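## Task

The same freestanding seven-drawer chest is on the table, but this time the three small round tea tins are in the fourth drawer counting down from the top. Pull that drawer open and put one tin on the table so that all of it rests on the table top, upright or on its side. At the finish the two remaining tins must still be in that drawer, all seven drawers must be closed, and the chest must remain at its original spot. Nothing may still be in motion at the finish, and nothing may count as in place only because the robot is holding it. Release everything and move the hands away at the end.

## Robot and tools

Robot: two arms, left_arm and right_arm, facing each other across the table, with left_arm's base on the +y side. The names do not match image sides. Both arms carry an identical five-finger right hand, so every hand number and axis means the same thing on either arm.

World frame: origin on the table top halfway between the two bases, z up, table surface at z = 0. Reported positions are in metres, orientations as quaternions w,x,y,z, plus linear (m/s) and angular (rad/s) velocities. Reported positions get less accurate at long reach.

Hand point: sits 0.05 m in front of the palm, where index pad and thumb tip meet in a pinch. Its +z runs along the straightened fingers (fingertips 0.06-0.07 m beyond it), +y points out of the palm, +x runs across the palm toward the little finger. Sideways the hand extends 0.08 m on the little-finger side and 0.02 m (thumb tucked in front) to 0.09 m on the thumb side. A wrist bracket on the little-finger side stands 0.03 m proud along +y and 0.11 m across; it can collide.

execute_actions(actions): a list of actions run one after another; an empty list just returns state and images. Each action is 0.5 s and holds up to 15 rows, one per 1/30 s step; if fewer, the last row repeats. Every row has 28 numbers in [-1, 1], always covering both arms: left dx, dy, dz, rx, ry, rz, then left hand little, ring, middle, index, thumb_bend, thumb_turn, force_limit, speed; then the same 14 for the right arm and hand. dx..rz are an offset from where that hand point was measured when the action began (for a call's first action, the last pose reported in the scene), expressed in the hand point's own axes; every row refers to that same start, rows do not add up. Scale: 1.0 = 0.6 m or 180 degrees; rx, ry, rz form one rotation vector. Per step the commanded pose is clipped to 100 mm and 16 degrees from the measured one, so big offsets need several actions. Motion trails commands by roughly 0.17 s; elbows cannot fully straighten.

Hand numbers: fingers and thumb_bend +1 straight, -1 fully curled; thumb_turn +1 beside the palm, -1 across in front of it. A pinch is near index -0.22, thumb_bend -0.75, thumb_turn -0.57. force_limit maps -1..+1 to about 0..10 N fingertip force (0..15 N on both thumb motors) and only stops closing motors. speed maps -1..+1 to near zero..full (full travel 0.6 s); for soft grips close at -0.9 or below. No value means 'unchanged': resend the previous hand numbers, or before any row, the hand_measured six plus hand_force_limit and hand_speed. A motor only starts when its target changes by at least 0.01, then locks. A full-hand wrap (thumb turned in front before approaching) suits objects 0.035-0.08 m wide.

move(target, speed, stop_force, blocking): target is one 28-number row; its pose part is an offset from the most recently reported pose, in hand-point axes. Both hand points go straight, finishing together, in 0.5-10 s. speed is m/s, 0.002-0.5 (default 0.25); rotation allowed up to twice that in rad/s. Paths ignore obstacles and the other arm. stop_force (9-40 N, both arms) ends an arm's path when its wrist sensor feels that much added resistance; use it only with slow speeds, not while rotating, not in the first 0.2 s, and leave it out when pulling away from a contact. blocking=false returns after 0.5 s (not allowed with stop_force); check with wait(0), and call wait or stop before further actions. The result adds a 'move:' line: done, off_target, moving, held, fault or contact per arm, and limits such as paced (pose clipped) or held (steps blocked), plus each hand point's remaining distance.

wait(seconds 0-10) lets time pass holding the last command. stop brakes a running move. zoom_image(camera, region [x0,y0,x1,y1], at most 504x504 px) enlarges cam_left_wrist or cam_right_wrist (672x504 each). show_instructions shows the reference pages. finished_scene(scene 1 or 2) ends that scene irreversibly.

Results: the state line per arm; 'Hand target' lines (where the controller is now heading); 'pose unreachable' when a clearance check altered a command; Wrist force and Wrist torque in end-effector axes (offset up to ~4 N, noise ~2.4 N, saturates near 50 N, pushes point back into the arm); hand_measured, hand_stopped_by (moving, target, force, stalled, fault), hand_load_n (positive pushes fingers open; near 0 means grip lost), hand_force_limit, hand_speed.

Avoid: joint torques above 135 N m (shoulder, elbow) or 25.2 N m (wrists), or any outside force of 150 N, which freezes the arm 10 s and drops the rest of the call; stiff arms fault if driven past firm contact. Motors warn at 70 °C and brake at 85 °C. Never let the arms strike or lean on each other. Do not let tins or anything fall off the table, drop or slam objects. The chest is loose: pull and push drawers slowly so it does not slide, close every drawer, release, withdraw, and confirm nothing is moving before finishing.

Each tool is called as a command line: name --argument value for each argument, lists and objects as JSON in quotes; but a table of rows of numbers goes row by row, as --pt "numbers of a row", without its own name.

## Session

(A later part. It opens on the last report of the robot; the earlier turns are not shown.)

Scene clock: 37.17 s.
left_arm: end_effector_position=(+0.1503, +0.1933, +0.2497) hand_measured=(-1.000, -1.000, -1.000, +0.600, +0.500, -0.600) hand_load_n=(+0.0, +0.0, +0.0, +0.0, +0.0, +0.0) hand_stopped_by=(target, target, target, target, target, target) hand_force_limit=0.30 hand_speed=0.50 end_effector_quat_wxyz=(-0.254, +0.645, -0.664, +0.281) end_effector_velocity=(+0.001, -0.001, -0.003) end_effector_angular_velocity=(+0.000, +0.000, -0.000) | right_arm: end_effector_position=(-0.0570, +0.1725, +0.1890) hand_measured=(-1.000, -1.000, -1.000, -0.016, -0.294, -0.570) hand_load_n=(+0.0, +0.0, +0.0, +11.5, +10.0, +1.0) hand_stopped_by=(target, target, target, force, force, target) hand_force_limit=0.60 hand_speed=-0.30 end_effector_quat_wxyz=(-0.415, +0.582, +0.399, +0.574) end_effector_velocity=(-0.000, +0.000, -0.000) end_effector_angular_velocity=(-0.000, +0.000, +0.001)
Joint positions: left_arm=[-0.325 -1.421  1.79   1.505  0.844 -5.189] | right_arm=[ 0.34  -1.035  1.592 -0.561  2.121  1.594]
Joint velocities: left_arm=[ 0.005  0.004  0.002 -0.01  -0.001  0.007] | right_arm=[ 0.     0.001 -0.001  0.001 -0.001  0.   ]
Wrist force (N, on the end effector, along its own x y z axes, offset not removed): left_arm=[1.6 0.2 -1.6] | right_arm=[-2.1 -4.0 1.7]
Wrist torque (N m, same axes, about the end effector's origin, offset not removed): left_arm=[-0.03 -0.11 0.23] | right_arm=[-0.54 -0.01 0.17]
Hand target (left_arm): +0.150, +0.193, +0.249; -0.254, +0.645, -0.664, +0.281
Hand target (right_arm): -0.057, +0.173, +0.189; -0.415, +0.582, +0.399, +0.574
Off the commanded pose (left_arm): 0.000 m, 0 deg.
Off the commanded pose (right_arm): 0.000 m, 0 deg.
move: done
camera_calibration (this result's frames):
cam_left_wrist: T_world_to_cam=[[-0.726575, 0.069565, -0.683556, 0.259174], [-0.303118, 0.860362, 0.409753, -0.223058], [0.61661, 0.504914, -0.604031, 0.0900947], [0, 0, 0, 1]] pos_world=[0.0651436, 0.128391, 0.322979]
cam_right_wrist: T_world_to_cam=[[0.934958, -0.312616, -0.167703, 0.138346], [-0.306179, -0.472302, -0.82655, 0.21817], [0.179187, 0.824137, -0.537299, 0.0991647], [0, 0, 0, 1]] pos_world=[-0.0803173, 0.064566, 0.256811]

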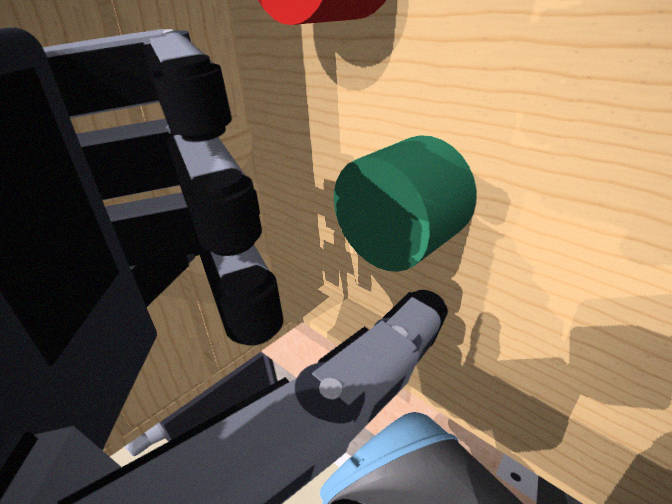

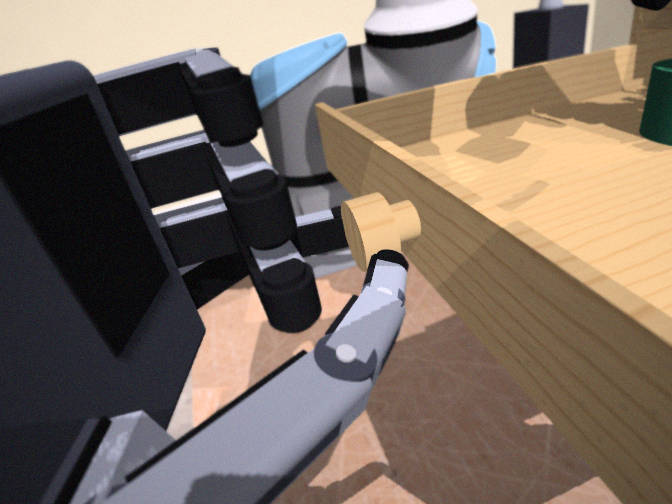

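move --target '[-0.012,0.065,0.083,0,0,0,-1,-1,-1,0.6,0.5,-0.6,0.3,0.5, 0,0,0,0,0,0,-1,-1,-1,-0.5,-0.9,-0.57,0.6,-0.3]' --speed 0.02 --stop_force 9

Scene clock: 40.77 s.
left_arm: end_effector_position=(+0.1573, +0.1986, +0.1897) hand_measured=(-1.000, -1.000, -1.000, +0.600, +0.500, -0.600) hand_load_n=(+0.0, +0.0, +0.0, -1.0, +0.0, +0.0) hand_stopped_by=(target, target, target, target, target, target) hand_force_limit=0.30 hand_speed=0.50 end_effector_quat_wxyz=(-0.254, +0.645, -0.664, +0.281) end_effector_velocity=(-0.001, -0.000, +0.006) end_effector_angular_velocity=(+0.001, +0.001, +0.002) | right_arm: end_effector_position=(-0.0570, +0.1725, +0.1890) hand_measured=(-1.000, -1.000, -1.000, -0.016, -0.294, -0.570) hand_load_n=(+0.0, +0.0, +0.0, +12.0, +10.5, +3.5) hand_stopped_by=(target, target, target, force, force, target) hand_force_limit=0.60 hand_speed=-0.30 end_effector_quat_wxyz=(-0.415, +0.582, +0.399, +0.574) end_effector_velocity=(+0.000, -0.000, -0.000) end_effector_angular_velocity=(-0.001, -0.000, +0.000)
Joint positions: left_arm=[-0.312 -1.37   1.895  1.338  0.84  -5.172] | right_arm=[ 0.34  -1.035  1.592 -0.561  2.121  1.594]
Joint velocities: left_arm=[-0.001 -0.005 -0.011  0.019  0.003 -0.004] | right_arm=[-0.    -0.     0.     0.001 -0.    -0.   ]
Wrist force (N, on the end effector, along its own x y z axes, offset not removed): left_arm=[2.1 -11.5 -24.2] | right_arm=[-7.8 -2.5 3.1]
Wrist torque (N m, same axes, about the end effector's origin, offset not removed): left_arm=[1.32 0.43 0.18] | right_arm=[-0.38 -0.20 0.28]
Hand target (left_arm): +0.157, +0.198, +0.191; -0.254, +0.645, -0.664, +0.281
Hand target (right_arm): -0.057, +0.173, +0.189; -0.415, +0.582, +0.399, +0.574
Off the commanded pose (left_arm): 0.003 m, 0 deg.
Off the commanded pose (right_arm): 0.000 m, 0 deg.
move: contact (left_arm)
camera_calibration (this result's frames):
cam_left_wrist: T_world_to_cam=[[-0.72647, 0.0696935, -0.683655, 0.222859], [-0.303175, 0.860289, 0.409862, -0.200864], [0.616705, 0.50502, -0.603845, 0.0468175], [0, 0, 0, 1]] pos_world=[0.0721312, 0.133625, 0.262956]
cam_right_wrist: T_world_to_cam=[[0.934958, -0.312616, -0.167703, 0.138346], [-0.306179, -0.472302, -0.826551, 0.21817], [0.179187, 0.824137, -0.537299, 0.0991647], [0, 0, 0, 1]] pos_world=[-0.0803173, 0.064566, 0.256811]

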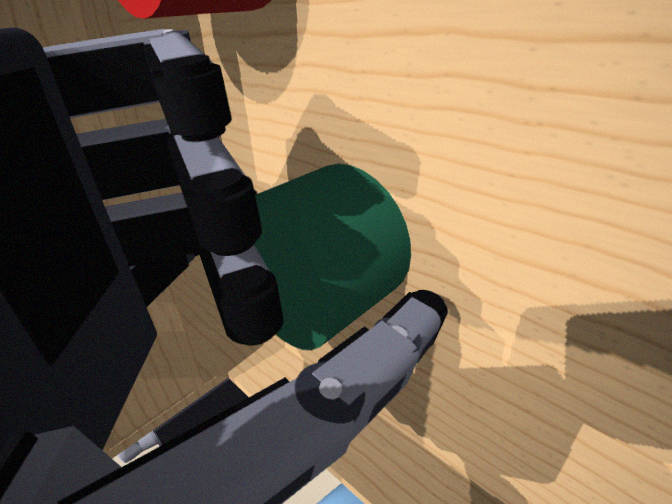

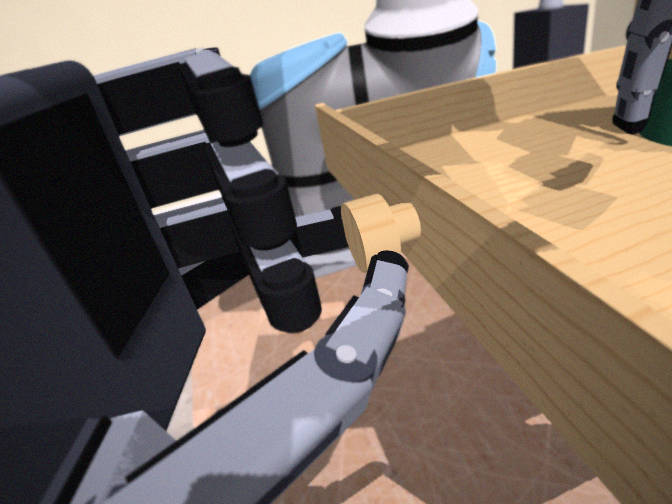

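Same situation as before. Rise 2 mm while closing.

execute_actions --actions '[[[0,-0.003,-0.003,0,0,0,-1,-1,-1,-0.4,-0.8,-0.6,0.5,-0.4, 0,0,0,0,0,0,-1,-1,-1,-0.5,-0.9,-0.57,0.6,-0.3]],[[0,0,0,0,0,0,-1,-1,-1,-0.4,-0.8,-0.6,0.5,-0.4, 0,0,0,0,0,0,-1,-1,-1,-0.5,-0.9,-0.57,0.6,-0.3]],[[0,0,0,0,0,0,-1,-1,-1,-0.4,-0.8,-0.6,0.5,-0.4, 0,0,0,0,0,0,-1,-1,-1,-0.5,-0.9,-0.57,0.6,-0.3]],[[0,0,0,0,0,0,-1,-1,-1,-0.4,-0.8,-0.6,0.5,-0.4, 0,0,0,0,0,0,-1,-1,-1,-0.5,-0.9,-0.57,0.6,-0.3]]]'

Scene clock: 42.93 s.
left_arm: end_effector_position=(+0.1573, +0.1986, +0.1922) hand_measured=(-1.000, -1.000, -1.000, +0.572, -0.634, -0.600) hand_load_n=(+0.0, +0.0, +0.0, +6.0, +12.5, -0.5) hand_stopped_by=(target, target, target, force, force, target) hand_force_limit=0.50 hand_speed=-0.40 end_effector_quat_wxyz=(-0.254, +0.645, -0.664, +0.281) end_effector_velocity=(-0.000, +0.000, +0.000) end_effector_angular_velocity=(-0.001, +0.001, +0.001) | right_arm: end_effector_position=(-0.0570, +0.1725, +0.1890) hand_measured=(-1.000, -1.000, -1.000, -0.016, -0.294, -0.570) hand_load_n=(+0.0, +0.0, +0.0, +11.5, +10.0, +1.5) hand_stopped_by=(target, target, target, force, force, target) hand_force_limit=0.60 hand_speed=-0.30 end_effector_quat_wxyz=(-0.415, +0.582, +0.399, +0.574) end_effector_velocity=(-0.000, -0.000, -0.001) end_effector_angular_velocity=(-0.001, -0.000, +0.000)
Joint positions: left_arm=[-0.312 -1.373  1.892  1.344  0.84  -5.172] | right_arm=[ 0.34  -1.035  1.592 -0.561  2.121  1.594]
Joint velocities: left_arm=[-0.    -0.001 -0.     0.     0.001 -0.   ] | right_arm=[0.    0.    0.001 0.001 0.    0.   ]
Wrist force (N, on the end effector, along its own x y z axes, offset not removed): left_arm=[1.9 1.1 0.6] | right_arm=[-1.4 -2.0 3.0]
Wrist torque (N m, same axes, about the end effector's origin, offset not removed): left_arm=[-0.04 -0.24 0.27] | right_arm=[-0.34 0.02 0.20]
Hand target (left_arm): +0.157, +0.199, +0.192; -0.254, +0.645, -0.664, +0.281
Hand target (right_arm): -0.057, +0.173, +0.189; -0.415, +0.582, +0.399, +0.574
Off the commanded pose (left_arm): 0.000 m, 0 deg.
Off the commanded pose (right_arm): 0.000 m, 0 deg.
camera_calibration (this result's frames):
cam_left_wrist: T_world_to_cam=[[-0.726472, 0.0697063, -0.683652, 0.224581], [-0.303164, 0.86029, 0.409869, -0.201936], [0.616709, 0.505017, -0.603844, 0.0482958], [0, 0, 0, 1]] pos_world=[0.0721471, 0.133679, 0.265465]
cam_right_wrist: T_world_to_cam=[[0.934958, -0.312616, -0.167703, 0.138346], [-0.306179, -0.472302, -0.826551, 0.21817], [0.179187, 0.824137, -0.537299, 0.0991647], [0, 0, 0, 1]] pos_world=[-0.0803172, 0.064566, 0.256811]

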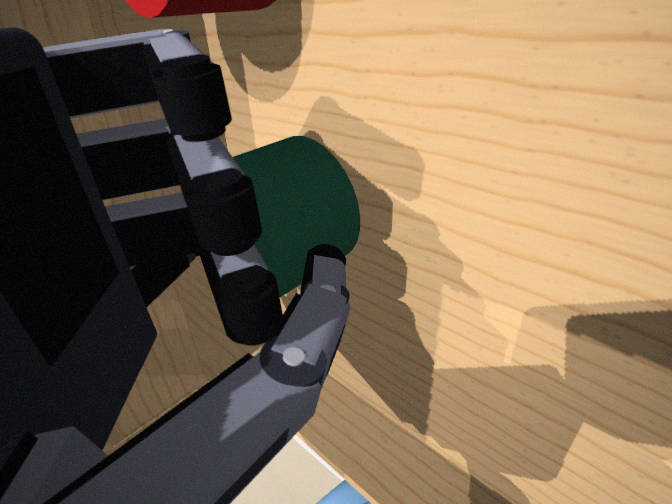

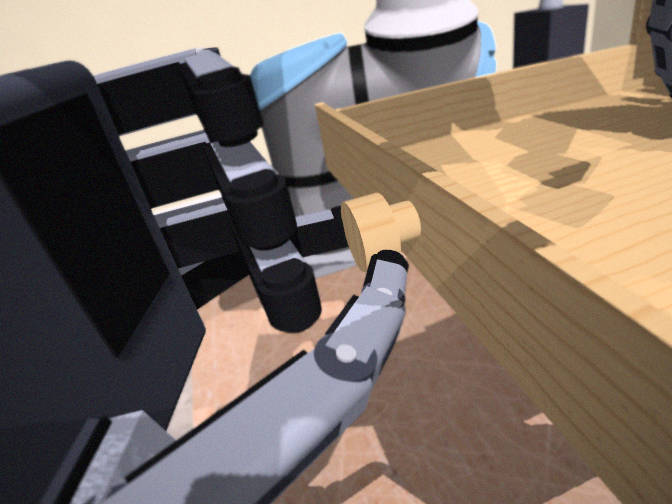

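move --target '[0,-0.03,-0.15,0,0,0,-1,-1,-1,-0.4,-0.8,-0.6,0.5,-0.4, 0,0,0,0,0,0,-1,-1,-1,-0.5,-0.9,-0.57,0.6,-0.3]' --speed 0.05

move --target '[-0.25,0.236,-0.26,0,0,0,-1,-1,-1,-0.4,-0.8,-0.6,0.5,-0.4, 0,0,0,0,0,0,-1,-1,-1,-0.5,-0.9,-0.57,0.6,-0.3]' --speed 0.12

Scene clock: 45.33 s.
left_arm: end_effector_position=(+0.1074, +0.2023, +0.2687) hand_measured=(-1.000, -1.000, -1.000, +0.572, -0.634, -0.600) hand_load_n=(+0.0, +0.0, +0.0, +6.0, +12.5, -0.5) hand_stopped_by=(target, target, target, force, force, target) hand_force_limit=0.50 hand_speed=-0.40 end_effector_quat_wxyz=(-0.254, +0.645, -0.664, +0.281) end_effector_velocity=(-0.002, +0.000, +0.002) end_effector_angular_velocity=(-0.000, +0.002, +0.001) | right_arm: end_effector_position=(-0.0570, +0.1725, +0.1890) hand_measured=(-1.000, -1.000, -1.000, -0.016, -0.294, -0.570) hand_load_n=(+0.0, +0.0, +0.0, +11.5, +10.0, +1.5) hand_stopped_by=(target, target, target, force, force, target) hand_force_limit=0.60 hand_speed=-0.30 end_effector_quat_wxyz=(-0.415, +0.582, +0.399, +0.574) end_effector_velocity=(-0.000, +0.000, -0.000) end_effector_angular_velocity=(-0.001, -0.000, +0.001)
Joint positions: left_arm=[-0.454 -1.451  1.799  1.629  0.889 -5.347] | right_arm=[ 0.34  -1.035  1.592 -0.561  2.121  1.594]
Joint velocities: left_arm=[-0.004 -0.002 -0.003  0.008  0.004 -0.006] | right_arm=[ 0.     0.     0.     0.    -0.001  0.   ]
Wrist force (N, on the end effector, along its own x y z axes, offset not removed): left_arm=[-0.9 0.1 1.5] | right_arm=[-1.2 -2.7 2.6]
Wrist torque (N m, same axes, about the end effector's origin, offset not removed): left_arm=[-0.26 0.17 0.08] | right_arm=[-0.49 -0.08 0.22]
Hand target (left_arm): +0.107, +0.202, +0.269; -0.254, +0.645, -0.664, +0.281
Hand target (right_arm): -0.057, +0.173, +0.189; -0.415, +0.582, +0.399, +0.574
Off the commanded pose (left_arm): 0.000 m, 0 deg.
Off the commanded pose (right_arm): 0.000 m, 0 deg.
move: done
camera_calibration (this result's frames):
cam_left_wrist: T_world_to_cam=[[-0.726786, 0.0698554, -0.683302, 0.240252], [-0.302864, 0.860292, 0.410087, -0.251688], [0.616486, 0.504994, -0.604091, 0.123499], [0, 0, 0, 1]] pos_world=[0.0222492, 0.137376, 0.341983]
cam_right_wrist: T_world_to_cam=[[0.934958, -0.312616, -0.167703, 0.138346], [-0.306179, -0.472302, -0.826551, 0.21817], [0.179187, 0.824137, -0.537299, 0.0991647], [0, 0, 0, 1]] pos_world=[-0.0803173, 0.064566, 0.256811]

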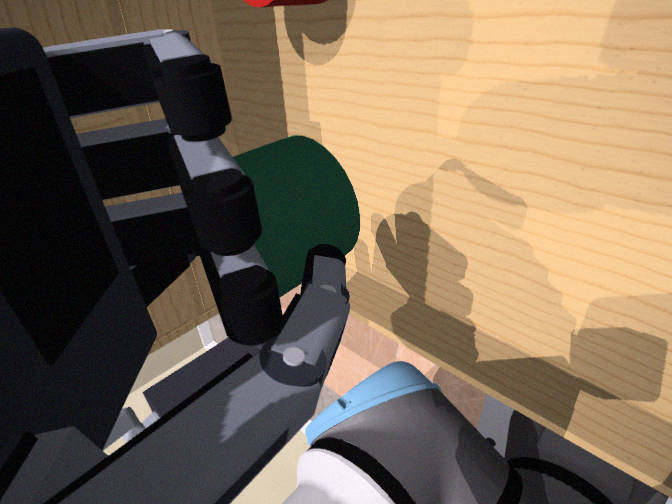

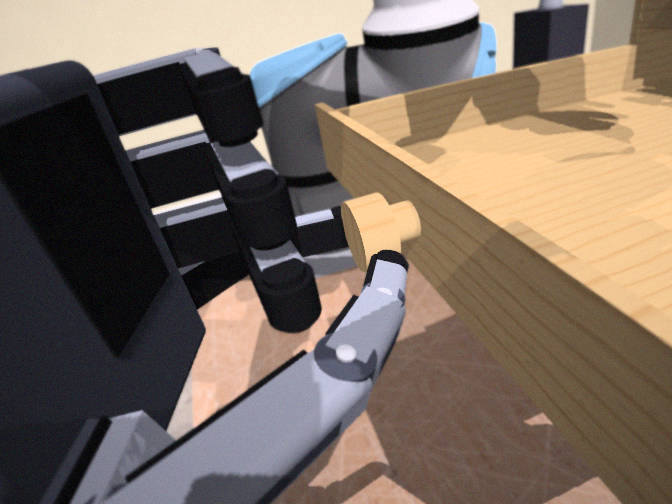

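Scene clock: 48.10 s.
left_arm: end_effector_position=(-0.0968, +0.3605, +0.2773) hand_measured=(-1.000, -1.000, -1.000, +0.572, -0.634, -0.600) hand_load_n=(+0.0, +0.0, +0.0, +6.0, +12.5, -0.5) hand_stopped_by=(target, target, target, force, force, target) hand_force_limit=0.50 hand_speed=-0.40 end_effector_quat_wxyz=(-0.254, +0.645, -0.664, +0.280) end_effector_velocity=(-0.002, +0.001, +0.000) end_effector_angular_velocity=(-0.001, +0.001, -0.000) | right_arm: end_effector_position=(-0.0570, +0.1725, +0.1890) hand_measured=(-1.000, -1.000, -1.000, -0.016, -0.294, -0.570) hand_load_n=(+0.0, +0.0, +0.0, +11.5, +10.0, +1.5) hand_stopped_by=(target, target, target, force, force, target) hand_force_limit=0.60 hand_speed=-0.30 end_effector_quat_wxyz=(-0.415, +0.582, +0.399, +0.574) end_effector_velocity=(-0.000, -0.000, -0.000) end_effector_angular_velocity=(+0.000, +0.000, +0.001)
Joint positions: left_arm=[-1.285 -1.572  1.983  1.913  1.373 -6.111] | right_arm=[ 0.34  -1.035  1.592 -0.561  2.121  1.594]
Joint velocities: left_arm=[-0.006  0.001 -0.001  0.     0.004 -0.005] | right_arm=[-0.    -0.     0.001 -0.001 -0.001  0.   ]
Wrist force (N, on the end effector, along its own x y z axes, offset not removed): left_arm=[-1.1 -0.4 -1.3] | right_arm=[-1.9 -2.2 1.2]
Wrist torque (N m, same axes, about the end effector's origin, offset not removed): left_arm=[-0.22 0.26 0.02] | right_arm=[-0.25 0.06 0.13]
Hand target (left_arm): -0.097, +0.361, +0.277; -0.254, +0.645, -0.664, +0.280
Hand target (right_arm): -0.057, +0.173, +0.189; -0.415, +0.582, +0.399, +0.574
Off the commanded pose (left_arm): 0.000 m, 0 deg.
Off the commanded pose (right_arm): 0.000 m, 0 deg.
move: done
camera_calibration (this result's frames):
cam_left_wrist: T_world_to_cam=[[-0.728036, 0.0711661, -0.681835, 0.0856452], [-0.301909, 0.859668, 0.412094, -0.453336], [0.615479, 0.505872, -0.604384, 0.174351], [0, 0, 0, 1]] pos_world=[-0.181823, 0.295424, 0.350588]
cam_right_wrist: T_world_to_cam=[[0.934958, -0.312616, -0.167703, 0.138346], [-0.306179, -0.472302, -0.826551, 0.21817], [0.179187, 0.824137, -0.537299, 0.0991647], [0, 0, 0, 1]] pos_world=[-0.0803173, 0.064566, 0.256811]

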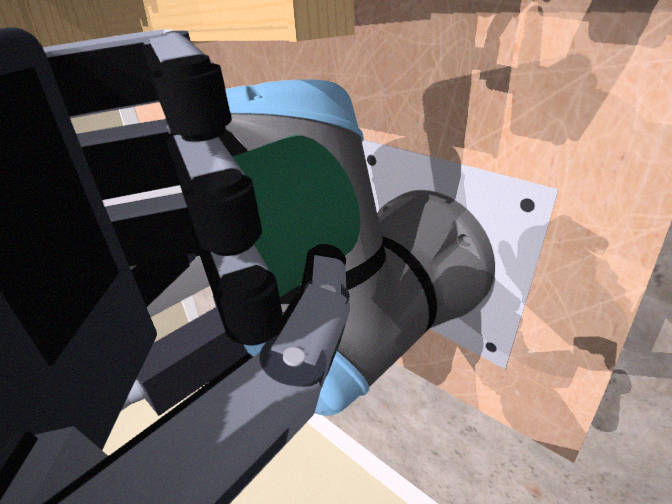

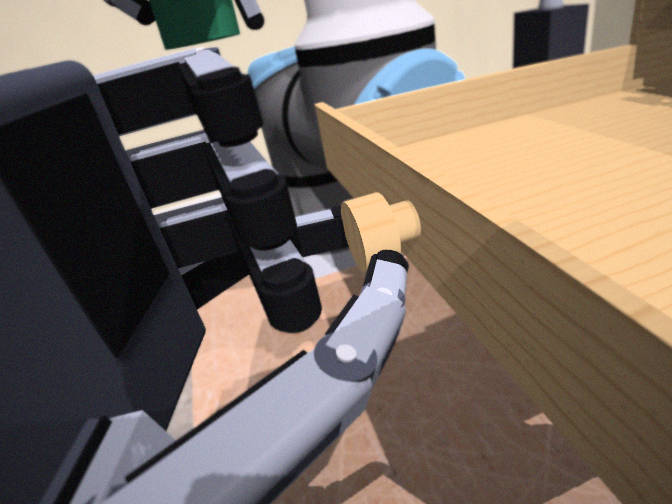

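move --target '[0,0.24,0.24,0,0,0,-1,-1,-1,-0.4,-0.8,-0.6,0.5,-0.4, -0.004,0.39,0.13,0,0,0,-1,-1,-1,-0.5,-0.9,-0.57,0.6,-0.3]' --speed 0.05

Scene clock: 53.73 s.
left_arm: end_effector_position=(-0.0991, +0.3561, +0.0740) hand_measured=(-1.000, -1.000, -1.000, +0.572, -0.634, -0.600) hand_load_n=(+0.0, +0.0, +0.0, +6.0, +12.5, -0.5) hand_stopped_by=(target, target, target, force, force, target) hand_force_limit=0.50 hand_speed=-0.40 end_effector_quat_wxyz=(-0.254, +0.645, -0.664, +0.280) end_effector_velocity=(+0.000, +0.000, -0.002) end_effector_angular_velocity=(+0.001, -0.000, +0.001) | right_arm: end_effector_position=(+0.1893, +0.1671, +0.1817) hand_measured=(-1.000, -1.000, -1.000, -0.016, -0.298, -0.570) hand_load_n=(+0.0, +0.0, +0.0, +8.5, +5.0, -2.5) hand_stopped_by=(target, target, target, force, force, target) hand_force_limit=0.60 hand_speed=-0.30 end_effector_quat_wxyz=(-0.415, +0.582, +0.399, +0.574) end_effector_velocity=(+0.002, +0.000, +0.000) end_effector_angular_velocity=(+0.000, +0.000, +0.001)
Joint positions: left_arm=[-1.273 -1.2    2.205  1.317  1.364 -6.101] | right_arm=[-0.139 -1.146  1.795 -0.652  1.642  1.594]
Joint velocities: left_arm=[ 0.     0.006  0.001 -0.006  0.001  0.   ] | right_arm=[-0.005  0.    -0.001  0.    -0.006  0.   ]
Wrist force (N, on the end effector, along its own x y z axes, offset not removed): left_arm=[0.9 -0.7 0.0] | right_arm=[6.8 -6.5 0.4]
Wrist torque (N m, same axes, about the end effector's origin, offset not removed): left_arm=[-0.21 -0.13 0.21] | right_arm=[-0.50 0.17 0.06]
Hand target (left_arm): -0.099, +0.356, +0.074; -0.254, +0.645, -0.664, +0.280
Hand target (right_arm): +0.190, +0.167, +0.182; -0.415, +0.582, +0.399, +0.574
Off the commanded pose (left_arm): 0.001 m, 0 deg.
Off the commanded pose (right_arm): 0.001 m, 0 deg.
move: done
camera_calibration (this result's frames):
cam_left_wrist: T_world_to_cam=[[-0.728028, 0.0711387, -0.681847, -0.0542887], [-0.301917, 0.859683, 0.412058, -0.366477], [0.615485, 0.50585, -0.604395, 0.0551006], [0, 0, 0, 1]] pos_world=[-0.184083, 0.291043, 0.147296]
cam_right_wrist: T_world_to_cam=[[0.935204, -0.312656, -0.16625, -0.0952093], [-0.304907, -0.472254, -0.827048, 0.284734], [0.180069, 0.824149, -0.536985, 0.055339], [0, 0, 0, 1]] pos_world=[0.165893, 0.0590917, 0.249376]

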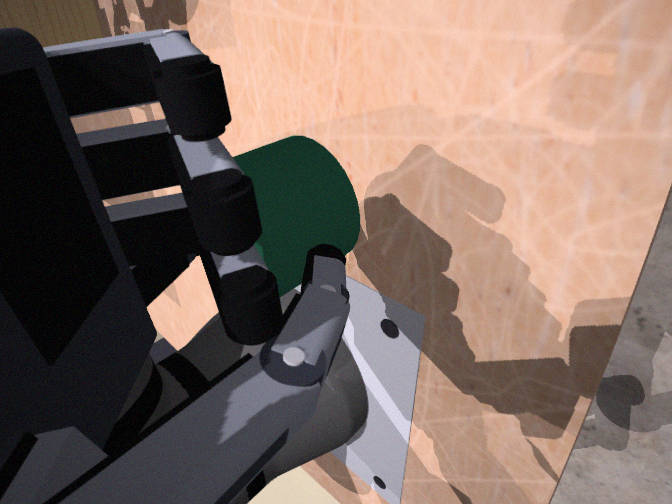

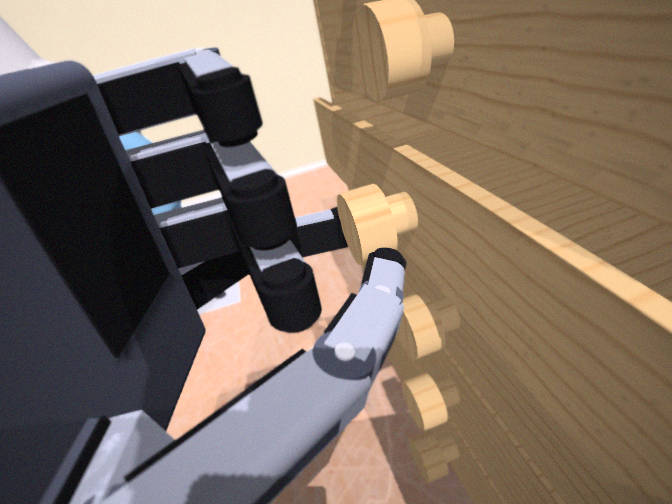

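move --target '[0.017,0.094,0.046,0,0,0,-1,-1,-1,-0.4,-0.8,-0.6,0.5,-0.4, 0.009,0.047,0.016,0,0,0,-1,-1,-1,-0.5,-0.9,-0.57,0.6,-0.3]' --speed 0.012 --stop_force 9

Scene clock: 59.03 s.
left_arm: end_effector_position=(-0.1184, +0.3464, +0.0207) hand_measured=(-1.000, -1.000, -1.000, +0.572, -0.634, -0.600) hand_load_n=(+0.0, +0.0, +0.0, +9.0, +11.0, +0.0) hand_stopped_by=(target, target, target, force, force, target) hand_force_limit=0.50 hand_speed=-0.40 end_effector_quat_wxyz=(-0.254, +0.645, -0.664, +0.279) end_effector_velocity=(+0.002, +0.000, +0.004) end_effector_angular_velocity=(-0.001, -0.000, -0.002) | right_arm: end_effector_position=(+0.2038, +0.1668, +0.1839) hand_measured=(-1.000, -1.000, -1.000, -0.016, -0.300, -0.570) hand_load_n=(+0.0, +0.0, +0.0, +10.0, +5.0, +1.0) hand_stopped_by=(target, target, target, force, force, target) hand_force_limit=0.60 hand_speed=-0.30 end_effector_quat_wxyz=(-0.415, +0.582, +0.400, +0.574) end_effector_velocity=(+0.000, +0.000, +0.000) end_effector_angular_velocity=(+0.000, -0.000, +0.000)
Joint positions: left_arm=[-1.257 -1.035  2.156  1.198  1.353 -6.089] | right_arm=[-0.168 -1.15   1.793 -0.647  1.613  1.594]
Joint velocities: left_arm=[-0.    -0.012  0.006  0.006 -0.002  0.   ] | right_arm=[-0.     0.    -0.001  0.    -0.001 -0.   ]
Wrist force (N, on the end effector, along its own x y z axes, offset not removed): left_arm=[-2.2 -15.3 -20.9] | right_arm=[-2.1 -3.5 -0.6]
Wrist torque (N m, same axes, about the end effector's origin, offset not removed): left_arm=[1.27 0.10 -0.04] | right_arm=[-0.47 0.03 0.09]
Hand target (left_arm): -0.118, +0.347, +0.021; -0.254, +0.645, -0.664, +0.280
Hand target (right_arm): +0.204, +0.167, +0.184; -0.415, +0.582, +0.400, +0.574
Off the commanded pose (left_arm): 0.006 m, 0 deg.
Off the commanded pose (right_arm): 0.016 m, 0 deg.
move: contact (left_arm, right_arm)
camera_calibration (this result's frames):
cam_left_wrist: T_world_to_cam=[[-0.728162, 0.0711552, -0.681702, -0.104001], [-0.301795, 0.859706, 0.412098, -0.342055], [0.615386, 0.505808, -0.604531, 0.0397537], [0, 0, 0, 1]] pos_world=[-0.203424, 0.28136, 0.0940948]
cam_right_wrist: T_world_to_cam=[[0.935281, -0.312479, -0.166154, -0.108499], [-0.304751, -0.4724, -0.827022, 0.290916], [0.179936, 0.824133, -0.537054, 0.0542049], [0, 0, 0, 1]] pos_world=[0.18038, 0.0588527, 0.251677]

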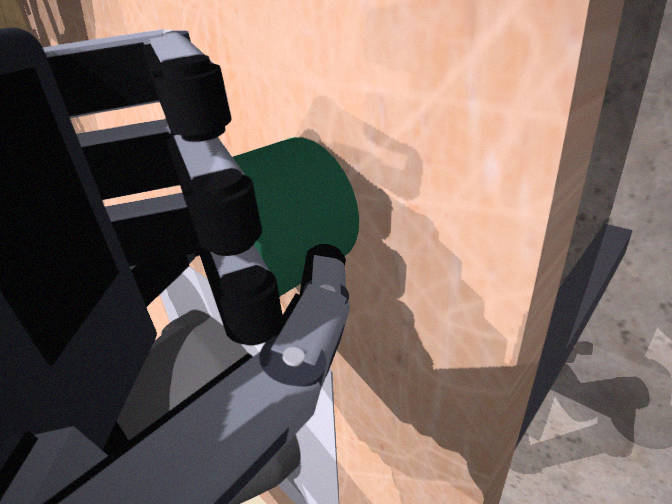

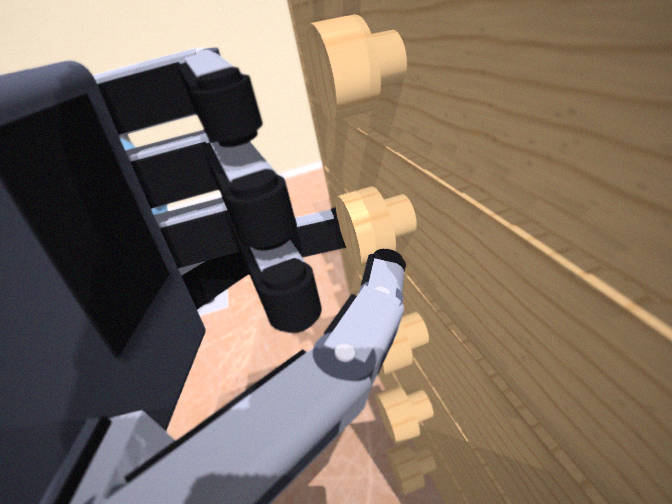

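execute_actions --actions '[[[0,-0.002,-0.002,0,0,0,-1,-1,-1,0.9,0.5,-0.6,0.5,0, 0,0,0,0,0,0,-1,-1,-1,0.4,-0.1,-0.57,0.6,0.3]],[[0,0,0,0,0,0,-1,-1,-1,0.9,0.5,-0.6,0.5,0, 0,0,0,0,0,0,-1,-1,-1,0.4,-0.1,-0.57,0.6,0.3]]]'

move --target '[0,-0.2,-0.2,0,0,0,-1,-1,-1,0.9,0.5,-0.6,0.5,0, 0,-0.08,-0.03,0,0,0,-1,-1,-1,0.4,-0.1,-0.57,0.6,0.3]' --speed 0.08

Scene clock: 60.20 s.
left_arm: end_effector_position=(-0.1184, +0.3464, +0.0224) hand_measured=(-1.000, -1.000, -1.000, +0.900, +0.304, -0.600) hand_load_n=(+0.0, +0.0, +0.0, +0.0, +0.0, +0.0) hand_stopped_by=(target, target, target, target, moving, target) hand_force_limit=0.50 hand_speed=0.00 end_effector_quat_wxyz=(-0.254, +0.645, -0.664, +0.279) end_effector_velocity=(+0.000, +0.000, -0.000) end_effector_angular_velocity=(+0.000, -0.002, -0.000) | right_arm: end_effector_position=(+0.2038, +0.1668, +0.1839) hand_measured=(-1.000, -1.000, -1.000, +0.400, -0.100, -0.570) hand_load_n=(+0.0, +0.0, +0.0, +0.0, +0.0, +0.0) hand_stopped_by=(target, target, target, target, target, target) hand_force_limit=0.60 hand_speed=0.30 end_effector_quat_wxyz=(-0.415, +0.582, +0.400, +0.574) end_effector_velocity=(+0.001, -0.000, -0.000) end_effector_angular_velocity=(-0.000, +0.000, -0.002)
Joint positions: left_arm=[-1.257 -1.039  2.156  1.203  1.354 -6.089] | right_arm=[-0.168 -1.15   1.793 -0.647  1.613  1.594]
Joint velocities: left_arm=[-0.     0.001  0.    -0.    -0.     0.   ] | right_arm=[-0.     0.     0.     0.     0.002  0.   ]
Wrist force (N, on the end effector, along its own x y z axes, offset not removed): left_arm=[0.9 -1.0 -1.1] | right_arm=[1.0 -1.8 2.6]
Wrist torque (N m, same axes, about the end effector's origin, offset not removed): left_arm=[-0.22 0.05 0.21] | right_arm=[-0.51 -0.14 0.21]
Hand target (left_arm): -0.118, +0.346, +0.022; -0.254, +0.645, -0.664, +0.279
Hand target (right_arm): +0.204, +0.167, +0.184; -0.415, +0.582, +0.400, +0.574
Off the commanded pose (left_arm): 0.000 m, 0 deg.
Off the commanded pose (right_arm): 0.000 m, 0 deg.
camera_calibration (this result's frames):
cam_left_wrist: T_world_to_cam=[[-0.728149, 0.0711706, -0.681714, -0.102854], [-0.301775, 0.859719, 0.412085, -0.342783], [0.615411, 0.505784, -0.604526, 0.0407437], [0, 0, 0, 1]] pos_world=[-0.203411, 0.28141, 0.0957692]
cam_right_wrist: T_world_to_cam=[[0.935278, -0.312486, -0.166154, -0.108498], [-0.304751, -0.472378, -0.827035, 0.290917], [0.179949, 0.824143, -0.537035, 0.054199], [0, 0, 0, 1]] pos_world=[0.18038, 0.0588509, 0.251678]

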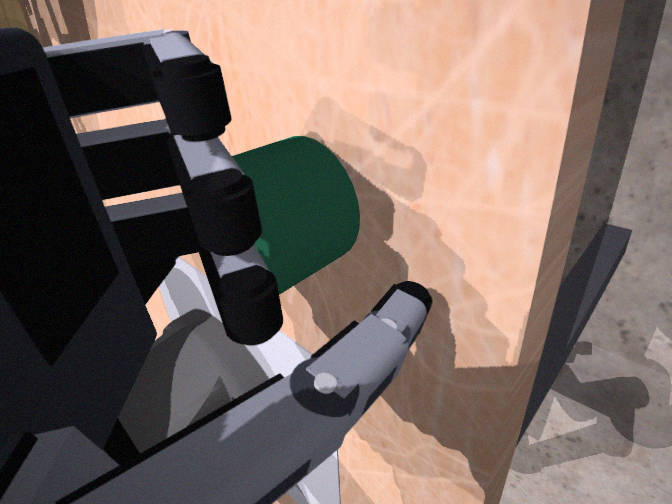

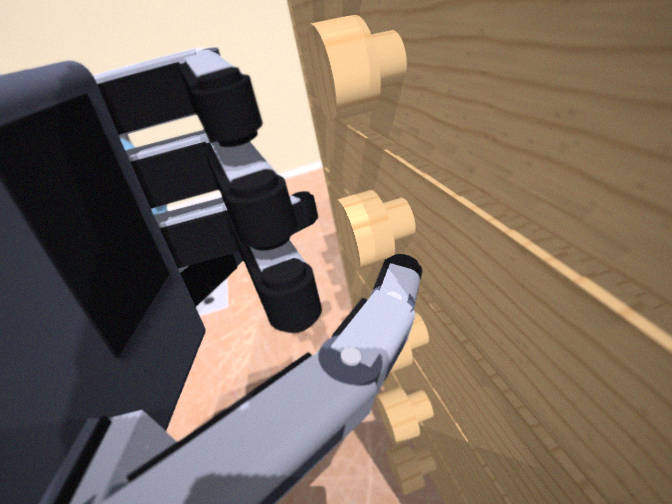

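Scene clock: 62.83 s.
left_arm: end_effector_position=(-0.1165, +0.3501, +0.1918) hand_measured=(-1.000, -1.000, -1.000, +0.900, +0.500, -0.600) hand_load_n=(+0.0, +0.0, +0.0, +0.0, +0.0, +0.0) hand_stopped_by=(target, target, target, target, target, target) hand_force_limit=0.50 hand_speed=0.00 end_effector_quat_wxyz=(-0.254, +0.645, -0.664, +0.279) end_effector_velocity=(-0.000, -0.000, +0.003) end_effector_angular_velocity=(-0.000, -0.000, +0.000) | right_arm: end_effector_position=(+0.1526, +0.1661, +0.1850) hand_measured=(-1.000, -1.000, -1.000, +0.400, -0.100, -0.570) hand_load_n=(+0.0, +0.0, +0.0, +0.0, +0.0, +0.0) hand_stopped_by=(target, target, target, target, target, target) hand_force_limit=0.60 hand_speed=0.30 end_effector_quat_wxyz=(-0.415, +0.582, +0.399, +0.574) end_effector_velocity=(-0.001, -0.000, -0.000) end_effector_angular_velocity=(-0.001, -0.000, -0.000)
Joint positions: left_arm=[-1.267 -1.405  2.051  1.675  1.36  -6.097] | right_arm=[-0.067 -1.151  1.792 -0.644  1.715  1.594]
Joint velocities: left_arm=[-0.    -0.004 -0.004  0.008 -0.    -0.   ] | right_arm=[ 0.001 -0.    -0.     0.001  0.001 -0.   ]
Wrist force (N, on the end effector, along its own x y z axes, offset not removed): left_arm=[-0.8 -1.6 0.3] | right_arm=[-0.8 -2.1 3.1]
Wrist torque (N m, same axes, about the end effector's origin, offset not removed): left_arm=[-0.45 0.15 0.01] | right_arm=[-0.49 -0.01 0.13]
Hand target (left_arm): -0.116, +0.350, +0.192; -0.254, +0.645, -0.664, +0.279
Hand target (right_arm): +0.153, +0.166, +0.185; -0.415, +0.582, +0.399, +0.574
Off the commanded pose (left_arm): 0.000 m, 0 deg.
Off the commanded pose (right_arm): 0.000 m, 0 deg.
move: done
camera_calibration (this result's frames):
cam_left_wrist: T_world_to_cam=[[-0.728159, 0.0711932, -0.681701, 0.0137194], [-0.301766, 0.859709, 0.412114, -0.415123], [0.615404, 0.505799, -0.604521, 0.140058], [0, 0, 0, 1]] pos_world=[-0.201472, 0.285067, 0.265099]
cam_right_wrist: T_world_to_cam=[[0.935227, -0.312465, -0.166482, -0.0606152], [-0.305013, -0.472309, -0.826977, 0.275829], [0.179771, 0.82419, -0.537022, 0.0646074], [0, 0, 0, 1]] pos_world=[0.129206, 0.0580876, 0.252708]

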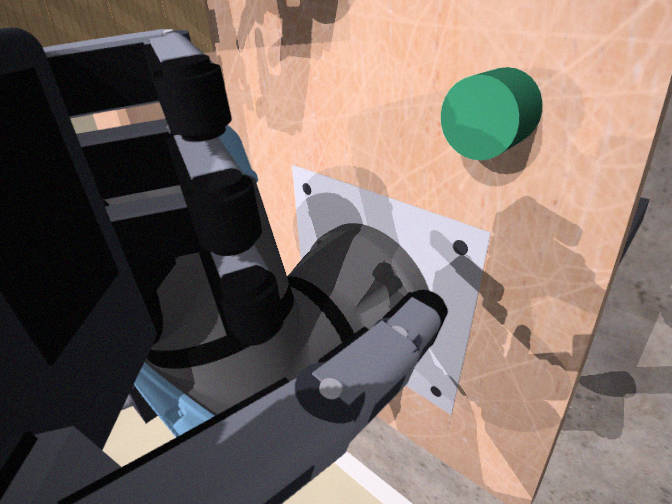

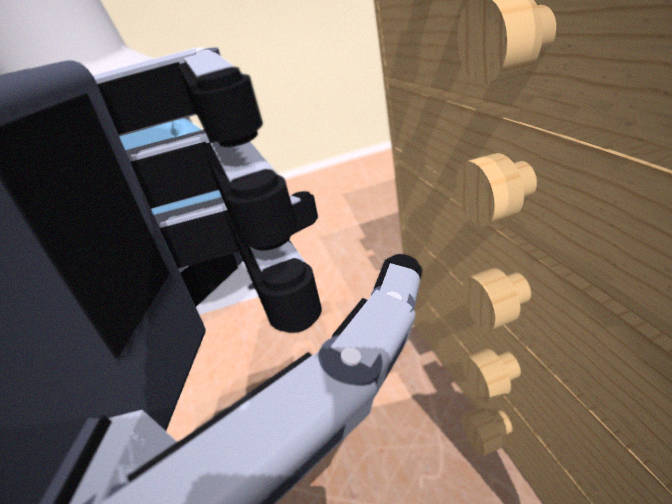

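move --target '[0,0,0,0,0,0,-1,-1,-1,0.9,0.5,-0.6,0.5,0, 0.003,0.079,0.03,0,0,0,-1,-1,-1,0.4,-0.1,-0.57,0.6,0.3]' --speed 0.05

execute_actions --actions '[[[0,0,0,0,0,0,-1,-1,-1,0.9,0.5,-0.6,0.5,0, 0,0,0,0,0,0,-1,-1,-1,-0.5,-0.9,-0.57,0.6,-0.3]],[[0,0,0,0,0,0,-1,-1,-1,0.9,0.5,-0.6,0.5,0, 0,0,0,0,0,0,-1,-1,-1,-0.5,-0.9,-0.57,0.6,-0.3]],[[0,0,0,0,0,0,-1,-1,-1,0.9,0.5,-0.6,0.5,0, 0,0,0,0,0,0,-1,-1,-1,-0.5,-0.9,-0.57,0.6,-0.3]]]'

move --target '[0,0,0,0,0,0,-1,-1,-1,0.9,0.5,-0.6,0.5,0, 0,0.03,0.0105,0,0,0,-1,-1,-1,-0.5,-0.9,-0.57,0.6,-0.3]' --speed 0.005 --stop_force 12

Scene clock: 64.63 s.
left_arm: end_effector_position=(-0.1165, +0.3501, +0.1918) hand_measured=(-1.000, -1.000, -1.000, +0.900, +0.500, -0.600) hand_load_n=(+0.0, +0.0, +0.0, +0.0, +0.0, +0.0) hand_stopped_by=(target, target, target, target, target, target) hand_force_limit=0.50 hand_speed=0.00 end_effector_quat_wxyz=(-0.254, +0.645, -0.664, +0.279) end_effector_velocity=(+0.000, +0.000, -0.000) end_effector_angular_velocity=(+0.001, -0.001, +0.000) | right_arm: end_effector_position=(+0.2031, +0.1670, +0.1858) hand_measured=(-1.000, -1.000, -1.000, +0.400, -0.100, -0.570) hand_load_n=(+0.0, +0.0, +0.0, +0.0, +0.0, +0.0) hand_stopped_by=(target, target, target, target, target, target) hand_force_limit=0.60 hand_speed=0.30 end_effector_quat_wxyz=(-0.415, +0.582, +0.400, +0.574) end_effector_velocity=(+0.002, -0.000, -0.001) end_effector_angular_velocity=(-0.002, +0.000, -0.000)
Joint positions: left_arm=[-1.267 -1.405  2.051  1.675  1.36  -6.097] | right_arm=[-0.167 -1.152  1.791 -0.642  1.615  1.594]
Joint velocities: left_arm=[-0.     0.001  0.    -0.     0.001  0.   ] | right_arm=[-0.004  0.    -0.     0.002 -0.004 -0.   ]
Wrist force (N, on the end effector, along its own x y z axes, offset not removed): left_arm=[0.6 -0.8 -1.0] | right_arm=[0.7 -1.3 3.4]
Wrist torque (N m, same axes, about the end effector's origin, offset not removed): left_arm=[-0.20 -0.07 0.10] | right_arm=[-0.42 -0.14 0.20]
Hand target (left_arm): -0.116, +0.350, +0.192; -0.254, +0.645, -0.664, +0.279
Hand target (right_arm): +0.203, +0.167, +0.186; -0.415, +0.582, +0.400, +0.574
Off the commanded pose (left_arm): 0.000 m, 0 deg.
Off the commanded pose (right_arm): 0.000 m, 0 deg.
move: done
camera_calibration (this result's frames):
cam_left_wrist: T_world_to_cam=[[-0.728161, 0.0711886, -0.681699, 0.0137168], [-0.301766, 0.85971, 0.412112, -0.41513], [0.615401, 0.505798, -0.604525, 0.14006], [0, 0, 0, 1]] pos_world=[-0.201477, 0.285073, 0.2651]
cam_right_wrist: T_world_to_cam=[[0.935269, -0.31251, -0.16616, -0.107444], [-0.304764, -0.47235, -0.827045, 0.292278], [0.179974, 0.82415, -0.537017, 0.0551627], [0, 0, 0, 1]] pos_world=[0.179637, 0.0590179, 0.253497]

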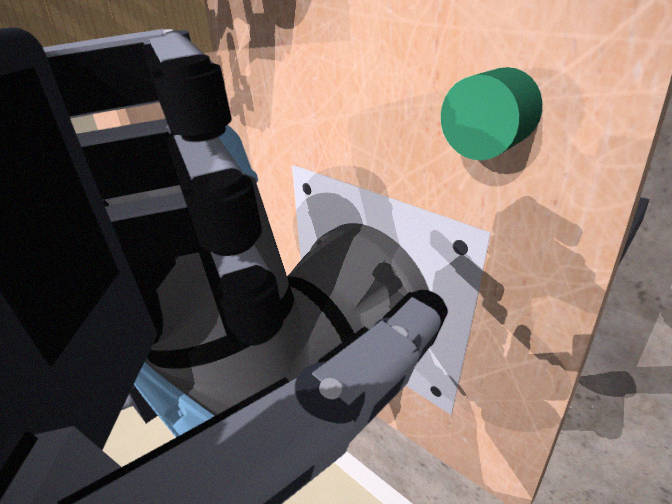

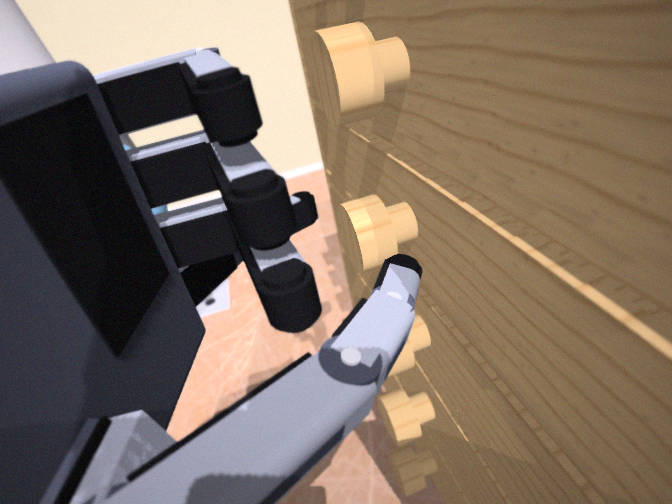

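Scene clock: 66.13 s.
left_arm: end_effector_position=(-0.1165, +0.3501, +0.1918) hand_measured=(-1.000, -1.000, -1.000, +0.900, +0.500, -0.600) hand_load_n=(+0.0, +0.0, +0.0, +0.0, +0.0, +0.0) hand_stopped_by=(target, target, target, target, target, target) hand_force_limit=0.50 hand_speed=0.00 end_effector_quat_wxyz=(-0.254, +0.645, -0.664, +0.279) end_effector_velocity=(-0.000, +0.001, -0.000) end_effector_angular_velocity=(+0.002, +0.000, +0.001) | right_arm: end_effector_position=(+0.2032, +0.1669, +0.1857) hand_measured=(-1.000, -1.000, -1.000, -0.008, -0.320, -0.570) hand_load_n=(+0.0, +0.0, +0.0, +11.5, +13.0, +1.0) hand_stopped_by=(target, target, target, force, force, target) hand_force_limit=0.60 hand_speed=-0.30 end_effector_quat_wxyz=(-0.415, +0.582, +0.399, +0.574) end_effector_velocity=(+0.000, +0.000, +0.001) end_effector_angular_velocity=(+0.001, -0.000, -0.001)
Joint positions: left_arm=[-1.267 -1.405  2.051  1.675  1.36  -6.097] | right_arm=[-0.167 -1.152  1.791 -0.642  1.615  1.594]
Joint velocities: left_arm=[ 0.     0.001 -0.    -0.001  0.002  0.   ] | right_arm=[ 0.    -0.    -0.001  0.     0.001 -0.   ]
Wrist force (N, on the end effector, along its own x y z axes, offset not removed): left_arm=[-0.1 0.0 0.0] | right_arm=[-1.5 0.6 0.7]
Wrist torque (N m, same axes, about the end effector's origin, offset not removed): left_arm=[-0.11 -0.02 0.13] | right_arm=[-0.31 -0.01 0.16]
Hand target (left_arm): -0.116, +0.350, +0.192; -0.254, +0.645, -0.664, +0.279
Hand target (right_arm): +0.203, +0.167, +0.186; -0.415, +0.582, +0.399, +0.574
Off the commanded pose (left_arm): 0.000 m, 0 deg.
Off the commanded pose (right_arm): 0.000 m, 0 deg.
camera_calibration (this result's frames):
cam_left_wrist: T_world_to_cam=[[-0.728161, 0.0711886, -0.681699, 0.0137165], [-0.301766, 0.85971, 0.412112, -0.41513], [0.615401, 0.505798, -0.604525, 0.140059], [0, 0, 0, 1]] pos_world=[-0.201477, 0.285073, 0.2651]
cam_right_wrist: T_world_to_cam=[[0.935192, -0.312741, -0.166157, -0.107547], [-0.304901, -0.472384, -0.826975, 0.292295], [0.180139, 0.824043, -0.537125, 0.055157], [0, 0, 0, 1]] pos_world=[0.179763, 0.0589895, 0.253478]

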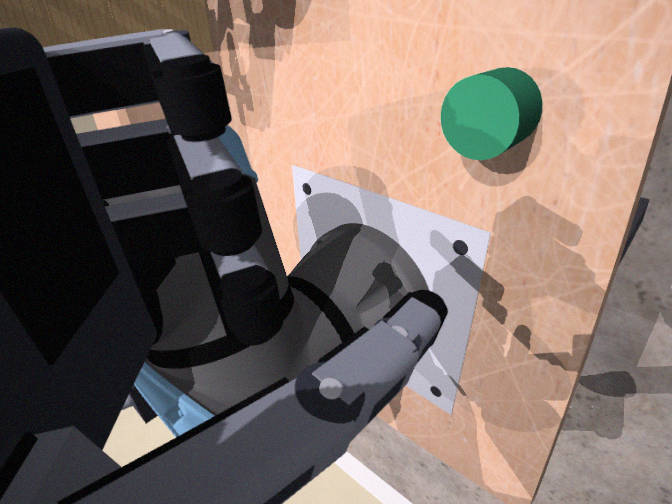

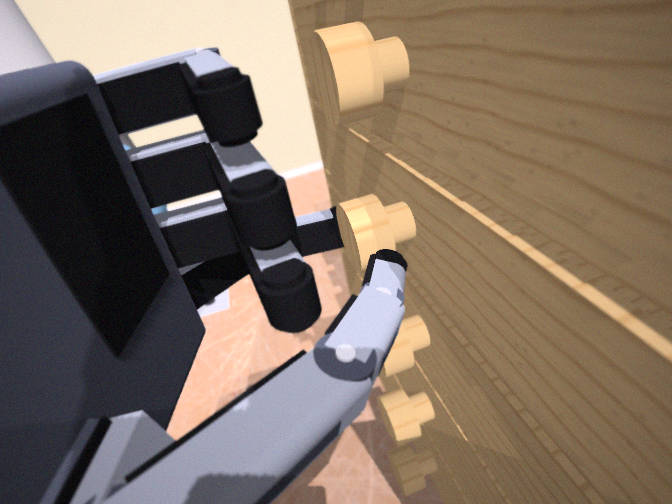

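Scene clock: 66.93 s.
left_arm: end_effector_position=(-0.1165, +0.3501, +0.1918) hand_measured=(-1.000, -1.000, -1.000, +0.900, +0.500, -0.600) hand_load_n=(+0.0, +0.0, +0.0, +0.0, +0.0, +0.0) hand_stopped_by=(target, target, target, target, target, target) hand_force_limit=0.50 hand_speed=0.00 end_effector_quat_wxyz=(-0.254, +0.645, -0.664, +0.279) end_effector_velocity=(+0.000, +0.000, +0.000) end_effector_angular_velocity=(+0.001, -0.000, +0.001) | right_arm: end_effector_position=(+0.2054, +0.1669, +0.1857) hand_measured=(-1.000, -1.000, -1.000, -0.008, -0.320, -0.570) hand_load_n=(+0.0, +0.0, +0.0, +11.5, +8.0, +1.5) hand_stopped_by=(target, target, target, force, force, target) hand_force_limit=0.60 hand_speed=-0.30 end_effector_quat_wxyz=(-0.414, +0.582, +0.399, +0.574) end_effector_velocity=(-0.002, -0.000, -0.000) end_effector_angular_velocity=(-0.000, +0.001, -0.001)
Joint positions: left_arm=[-1.267 -1.405  2.051  1.675  1.36  -6.097] | right_arm=[-0.171 -1.152  1.791 -0.642  1.611  1.594]
Joint velocities: left_arm=[ 0.    -0.     0.     0.     0.001 -0.   ] | right_arm=[ 0.004 -0.    -0.     0.001  0.006  0.001]
Wrist force (N, on the end effector, along its own x y z axes, offset not removed): left_arm=[0.1 0.0 0.3] | right_arm=[-1.8 -12.7 -11.0]
Wrist torque (N m, same axes, about the end effector's origin, offset not removed): left_arm=[-0.23 0.08 0.19] | right_arm=[-0.75 -0.03 0.08]
Hand target (left_arm): -0.116, +0.350, +0.192; -0.254, +0.645, -0.664, +0.279
Hand target (right_arm): +0.205, +0.167, +0.186; -0.415, +0.582, +0.400, +0.574
Off the commanded pose (left_arm): 0.000 m, 0 deg.
Off the commanded pose (right_arm): 0.017 m, 0 deg.
move: contact (right_arm)
camera_calibration (this result's frames):
cam_left_wrist: T_world_to_cam=[[-0.728161, 0.0711885, -0.681699, 0.0137164], [-0.301766, 0.85971, 0.412112, -0.41513], [0.615401, 0.505798, -0.604525, 0.140059], [0, 0, 0, 1]] pos_world=[-0.201477, 0.285073, 0.2651]
cam_right_wrist: T_world_to_cam=[[0.93516, -0.312844, -0.166143, -0.109571], [-0.304956, -0.472418, -0.826936, 0.292881], [0.180214, 0.823984, -0.53719, 0.0547646], [0, 0, 0, 1]] pos_world=[0.181913, 0.0589584, 0.253409]

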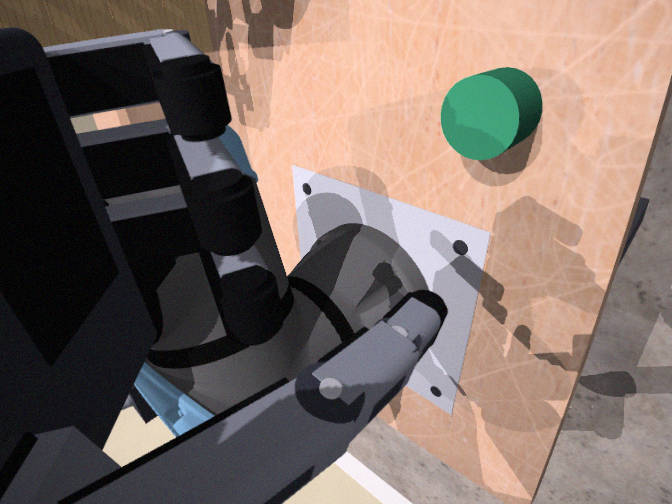

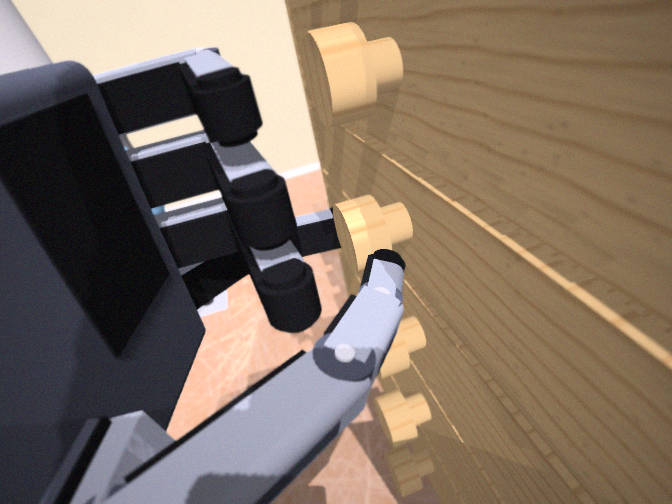

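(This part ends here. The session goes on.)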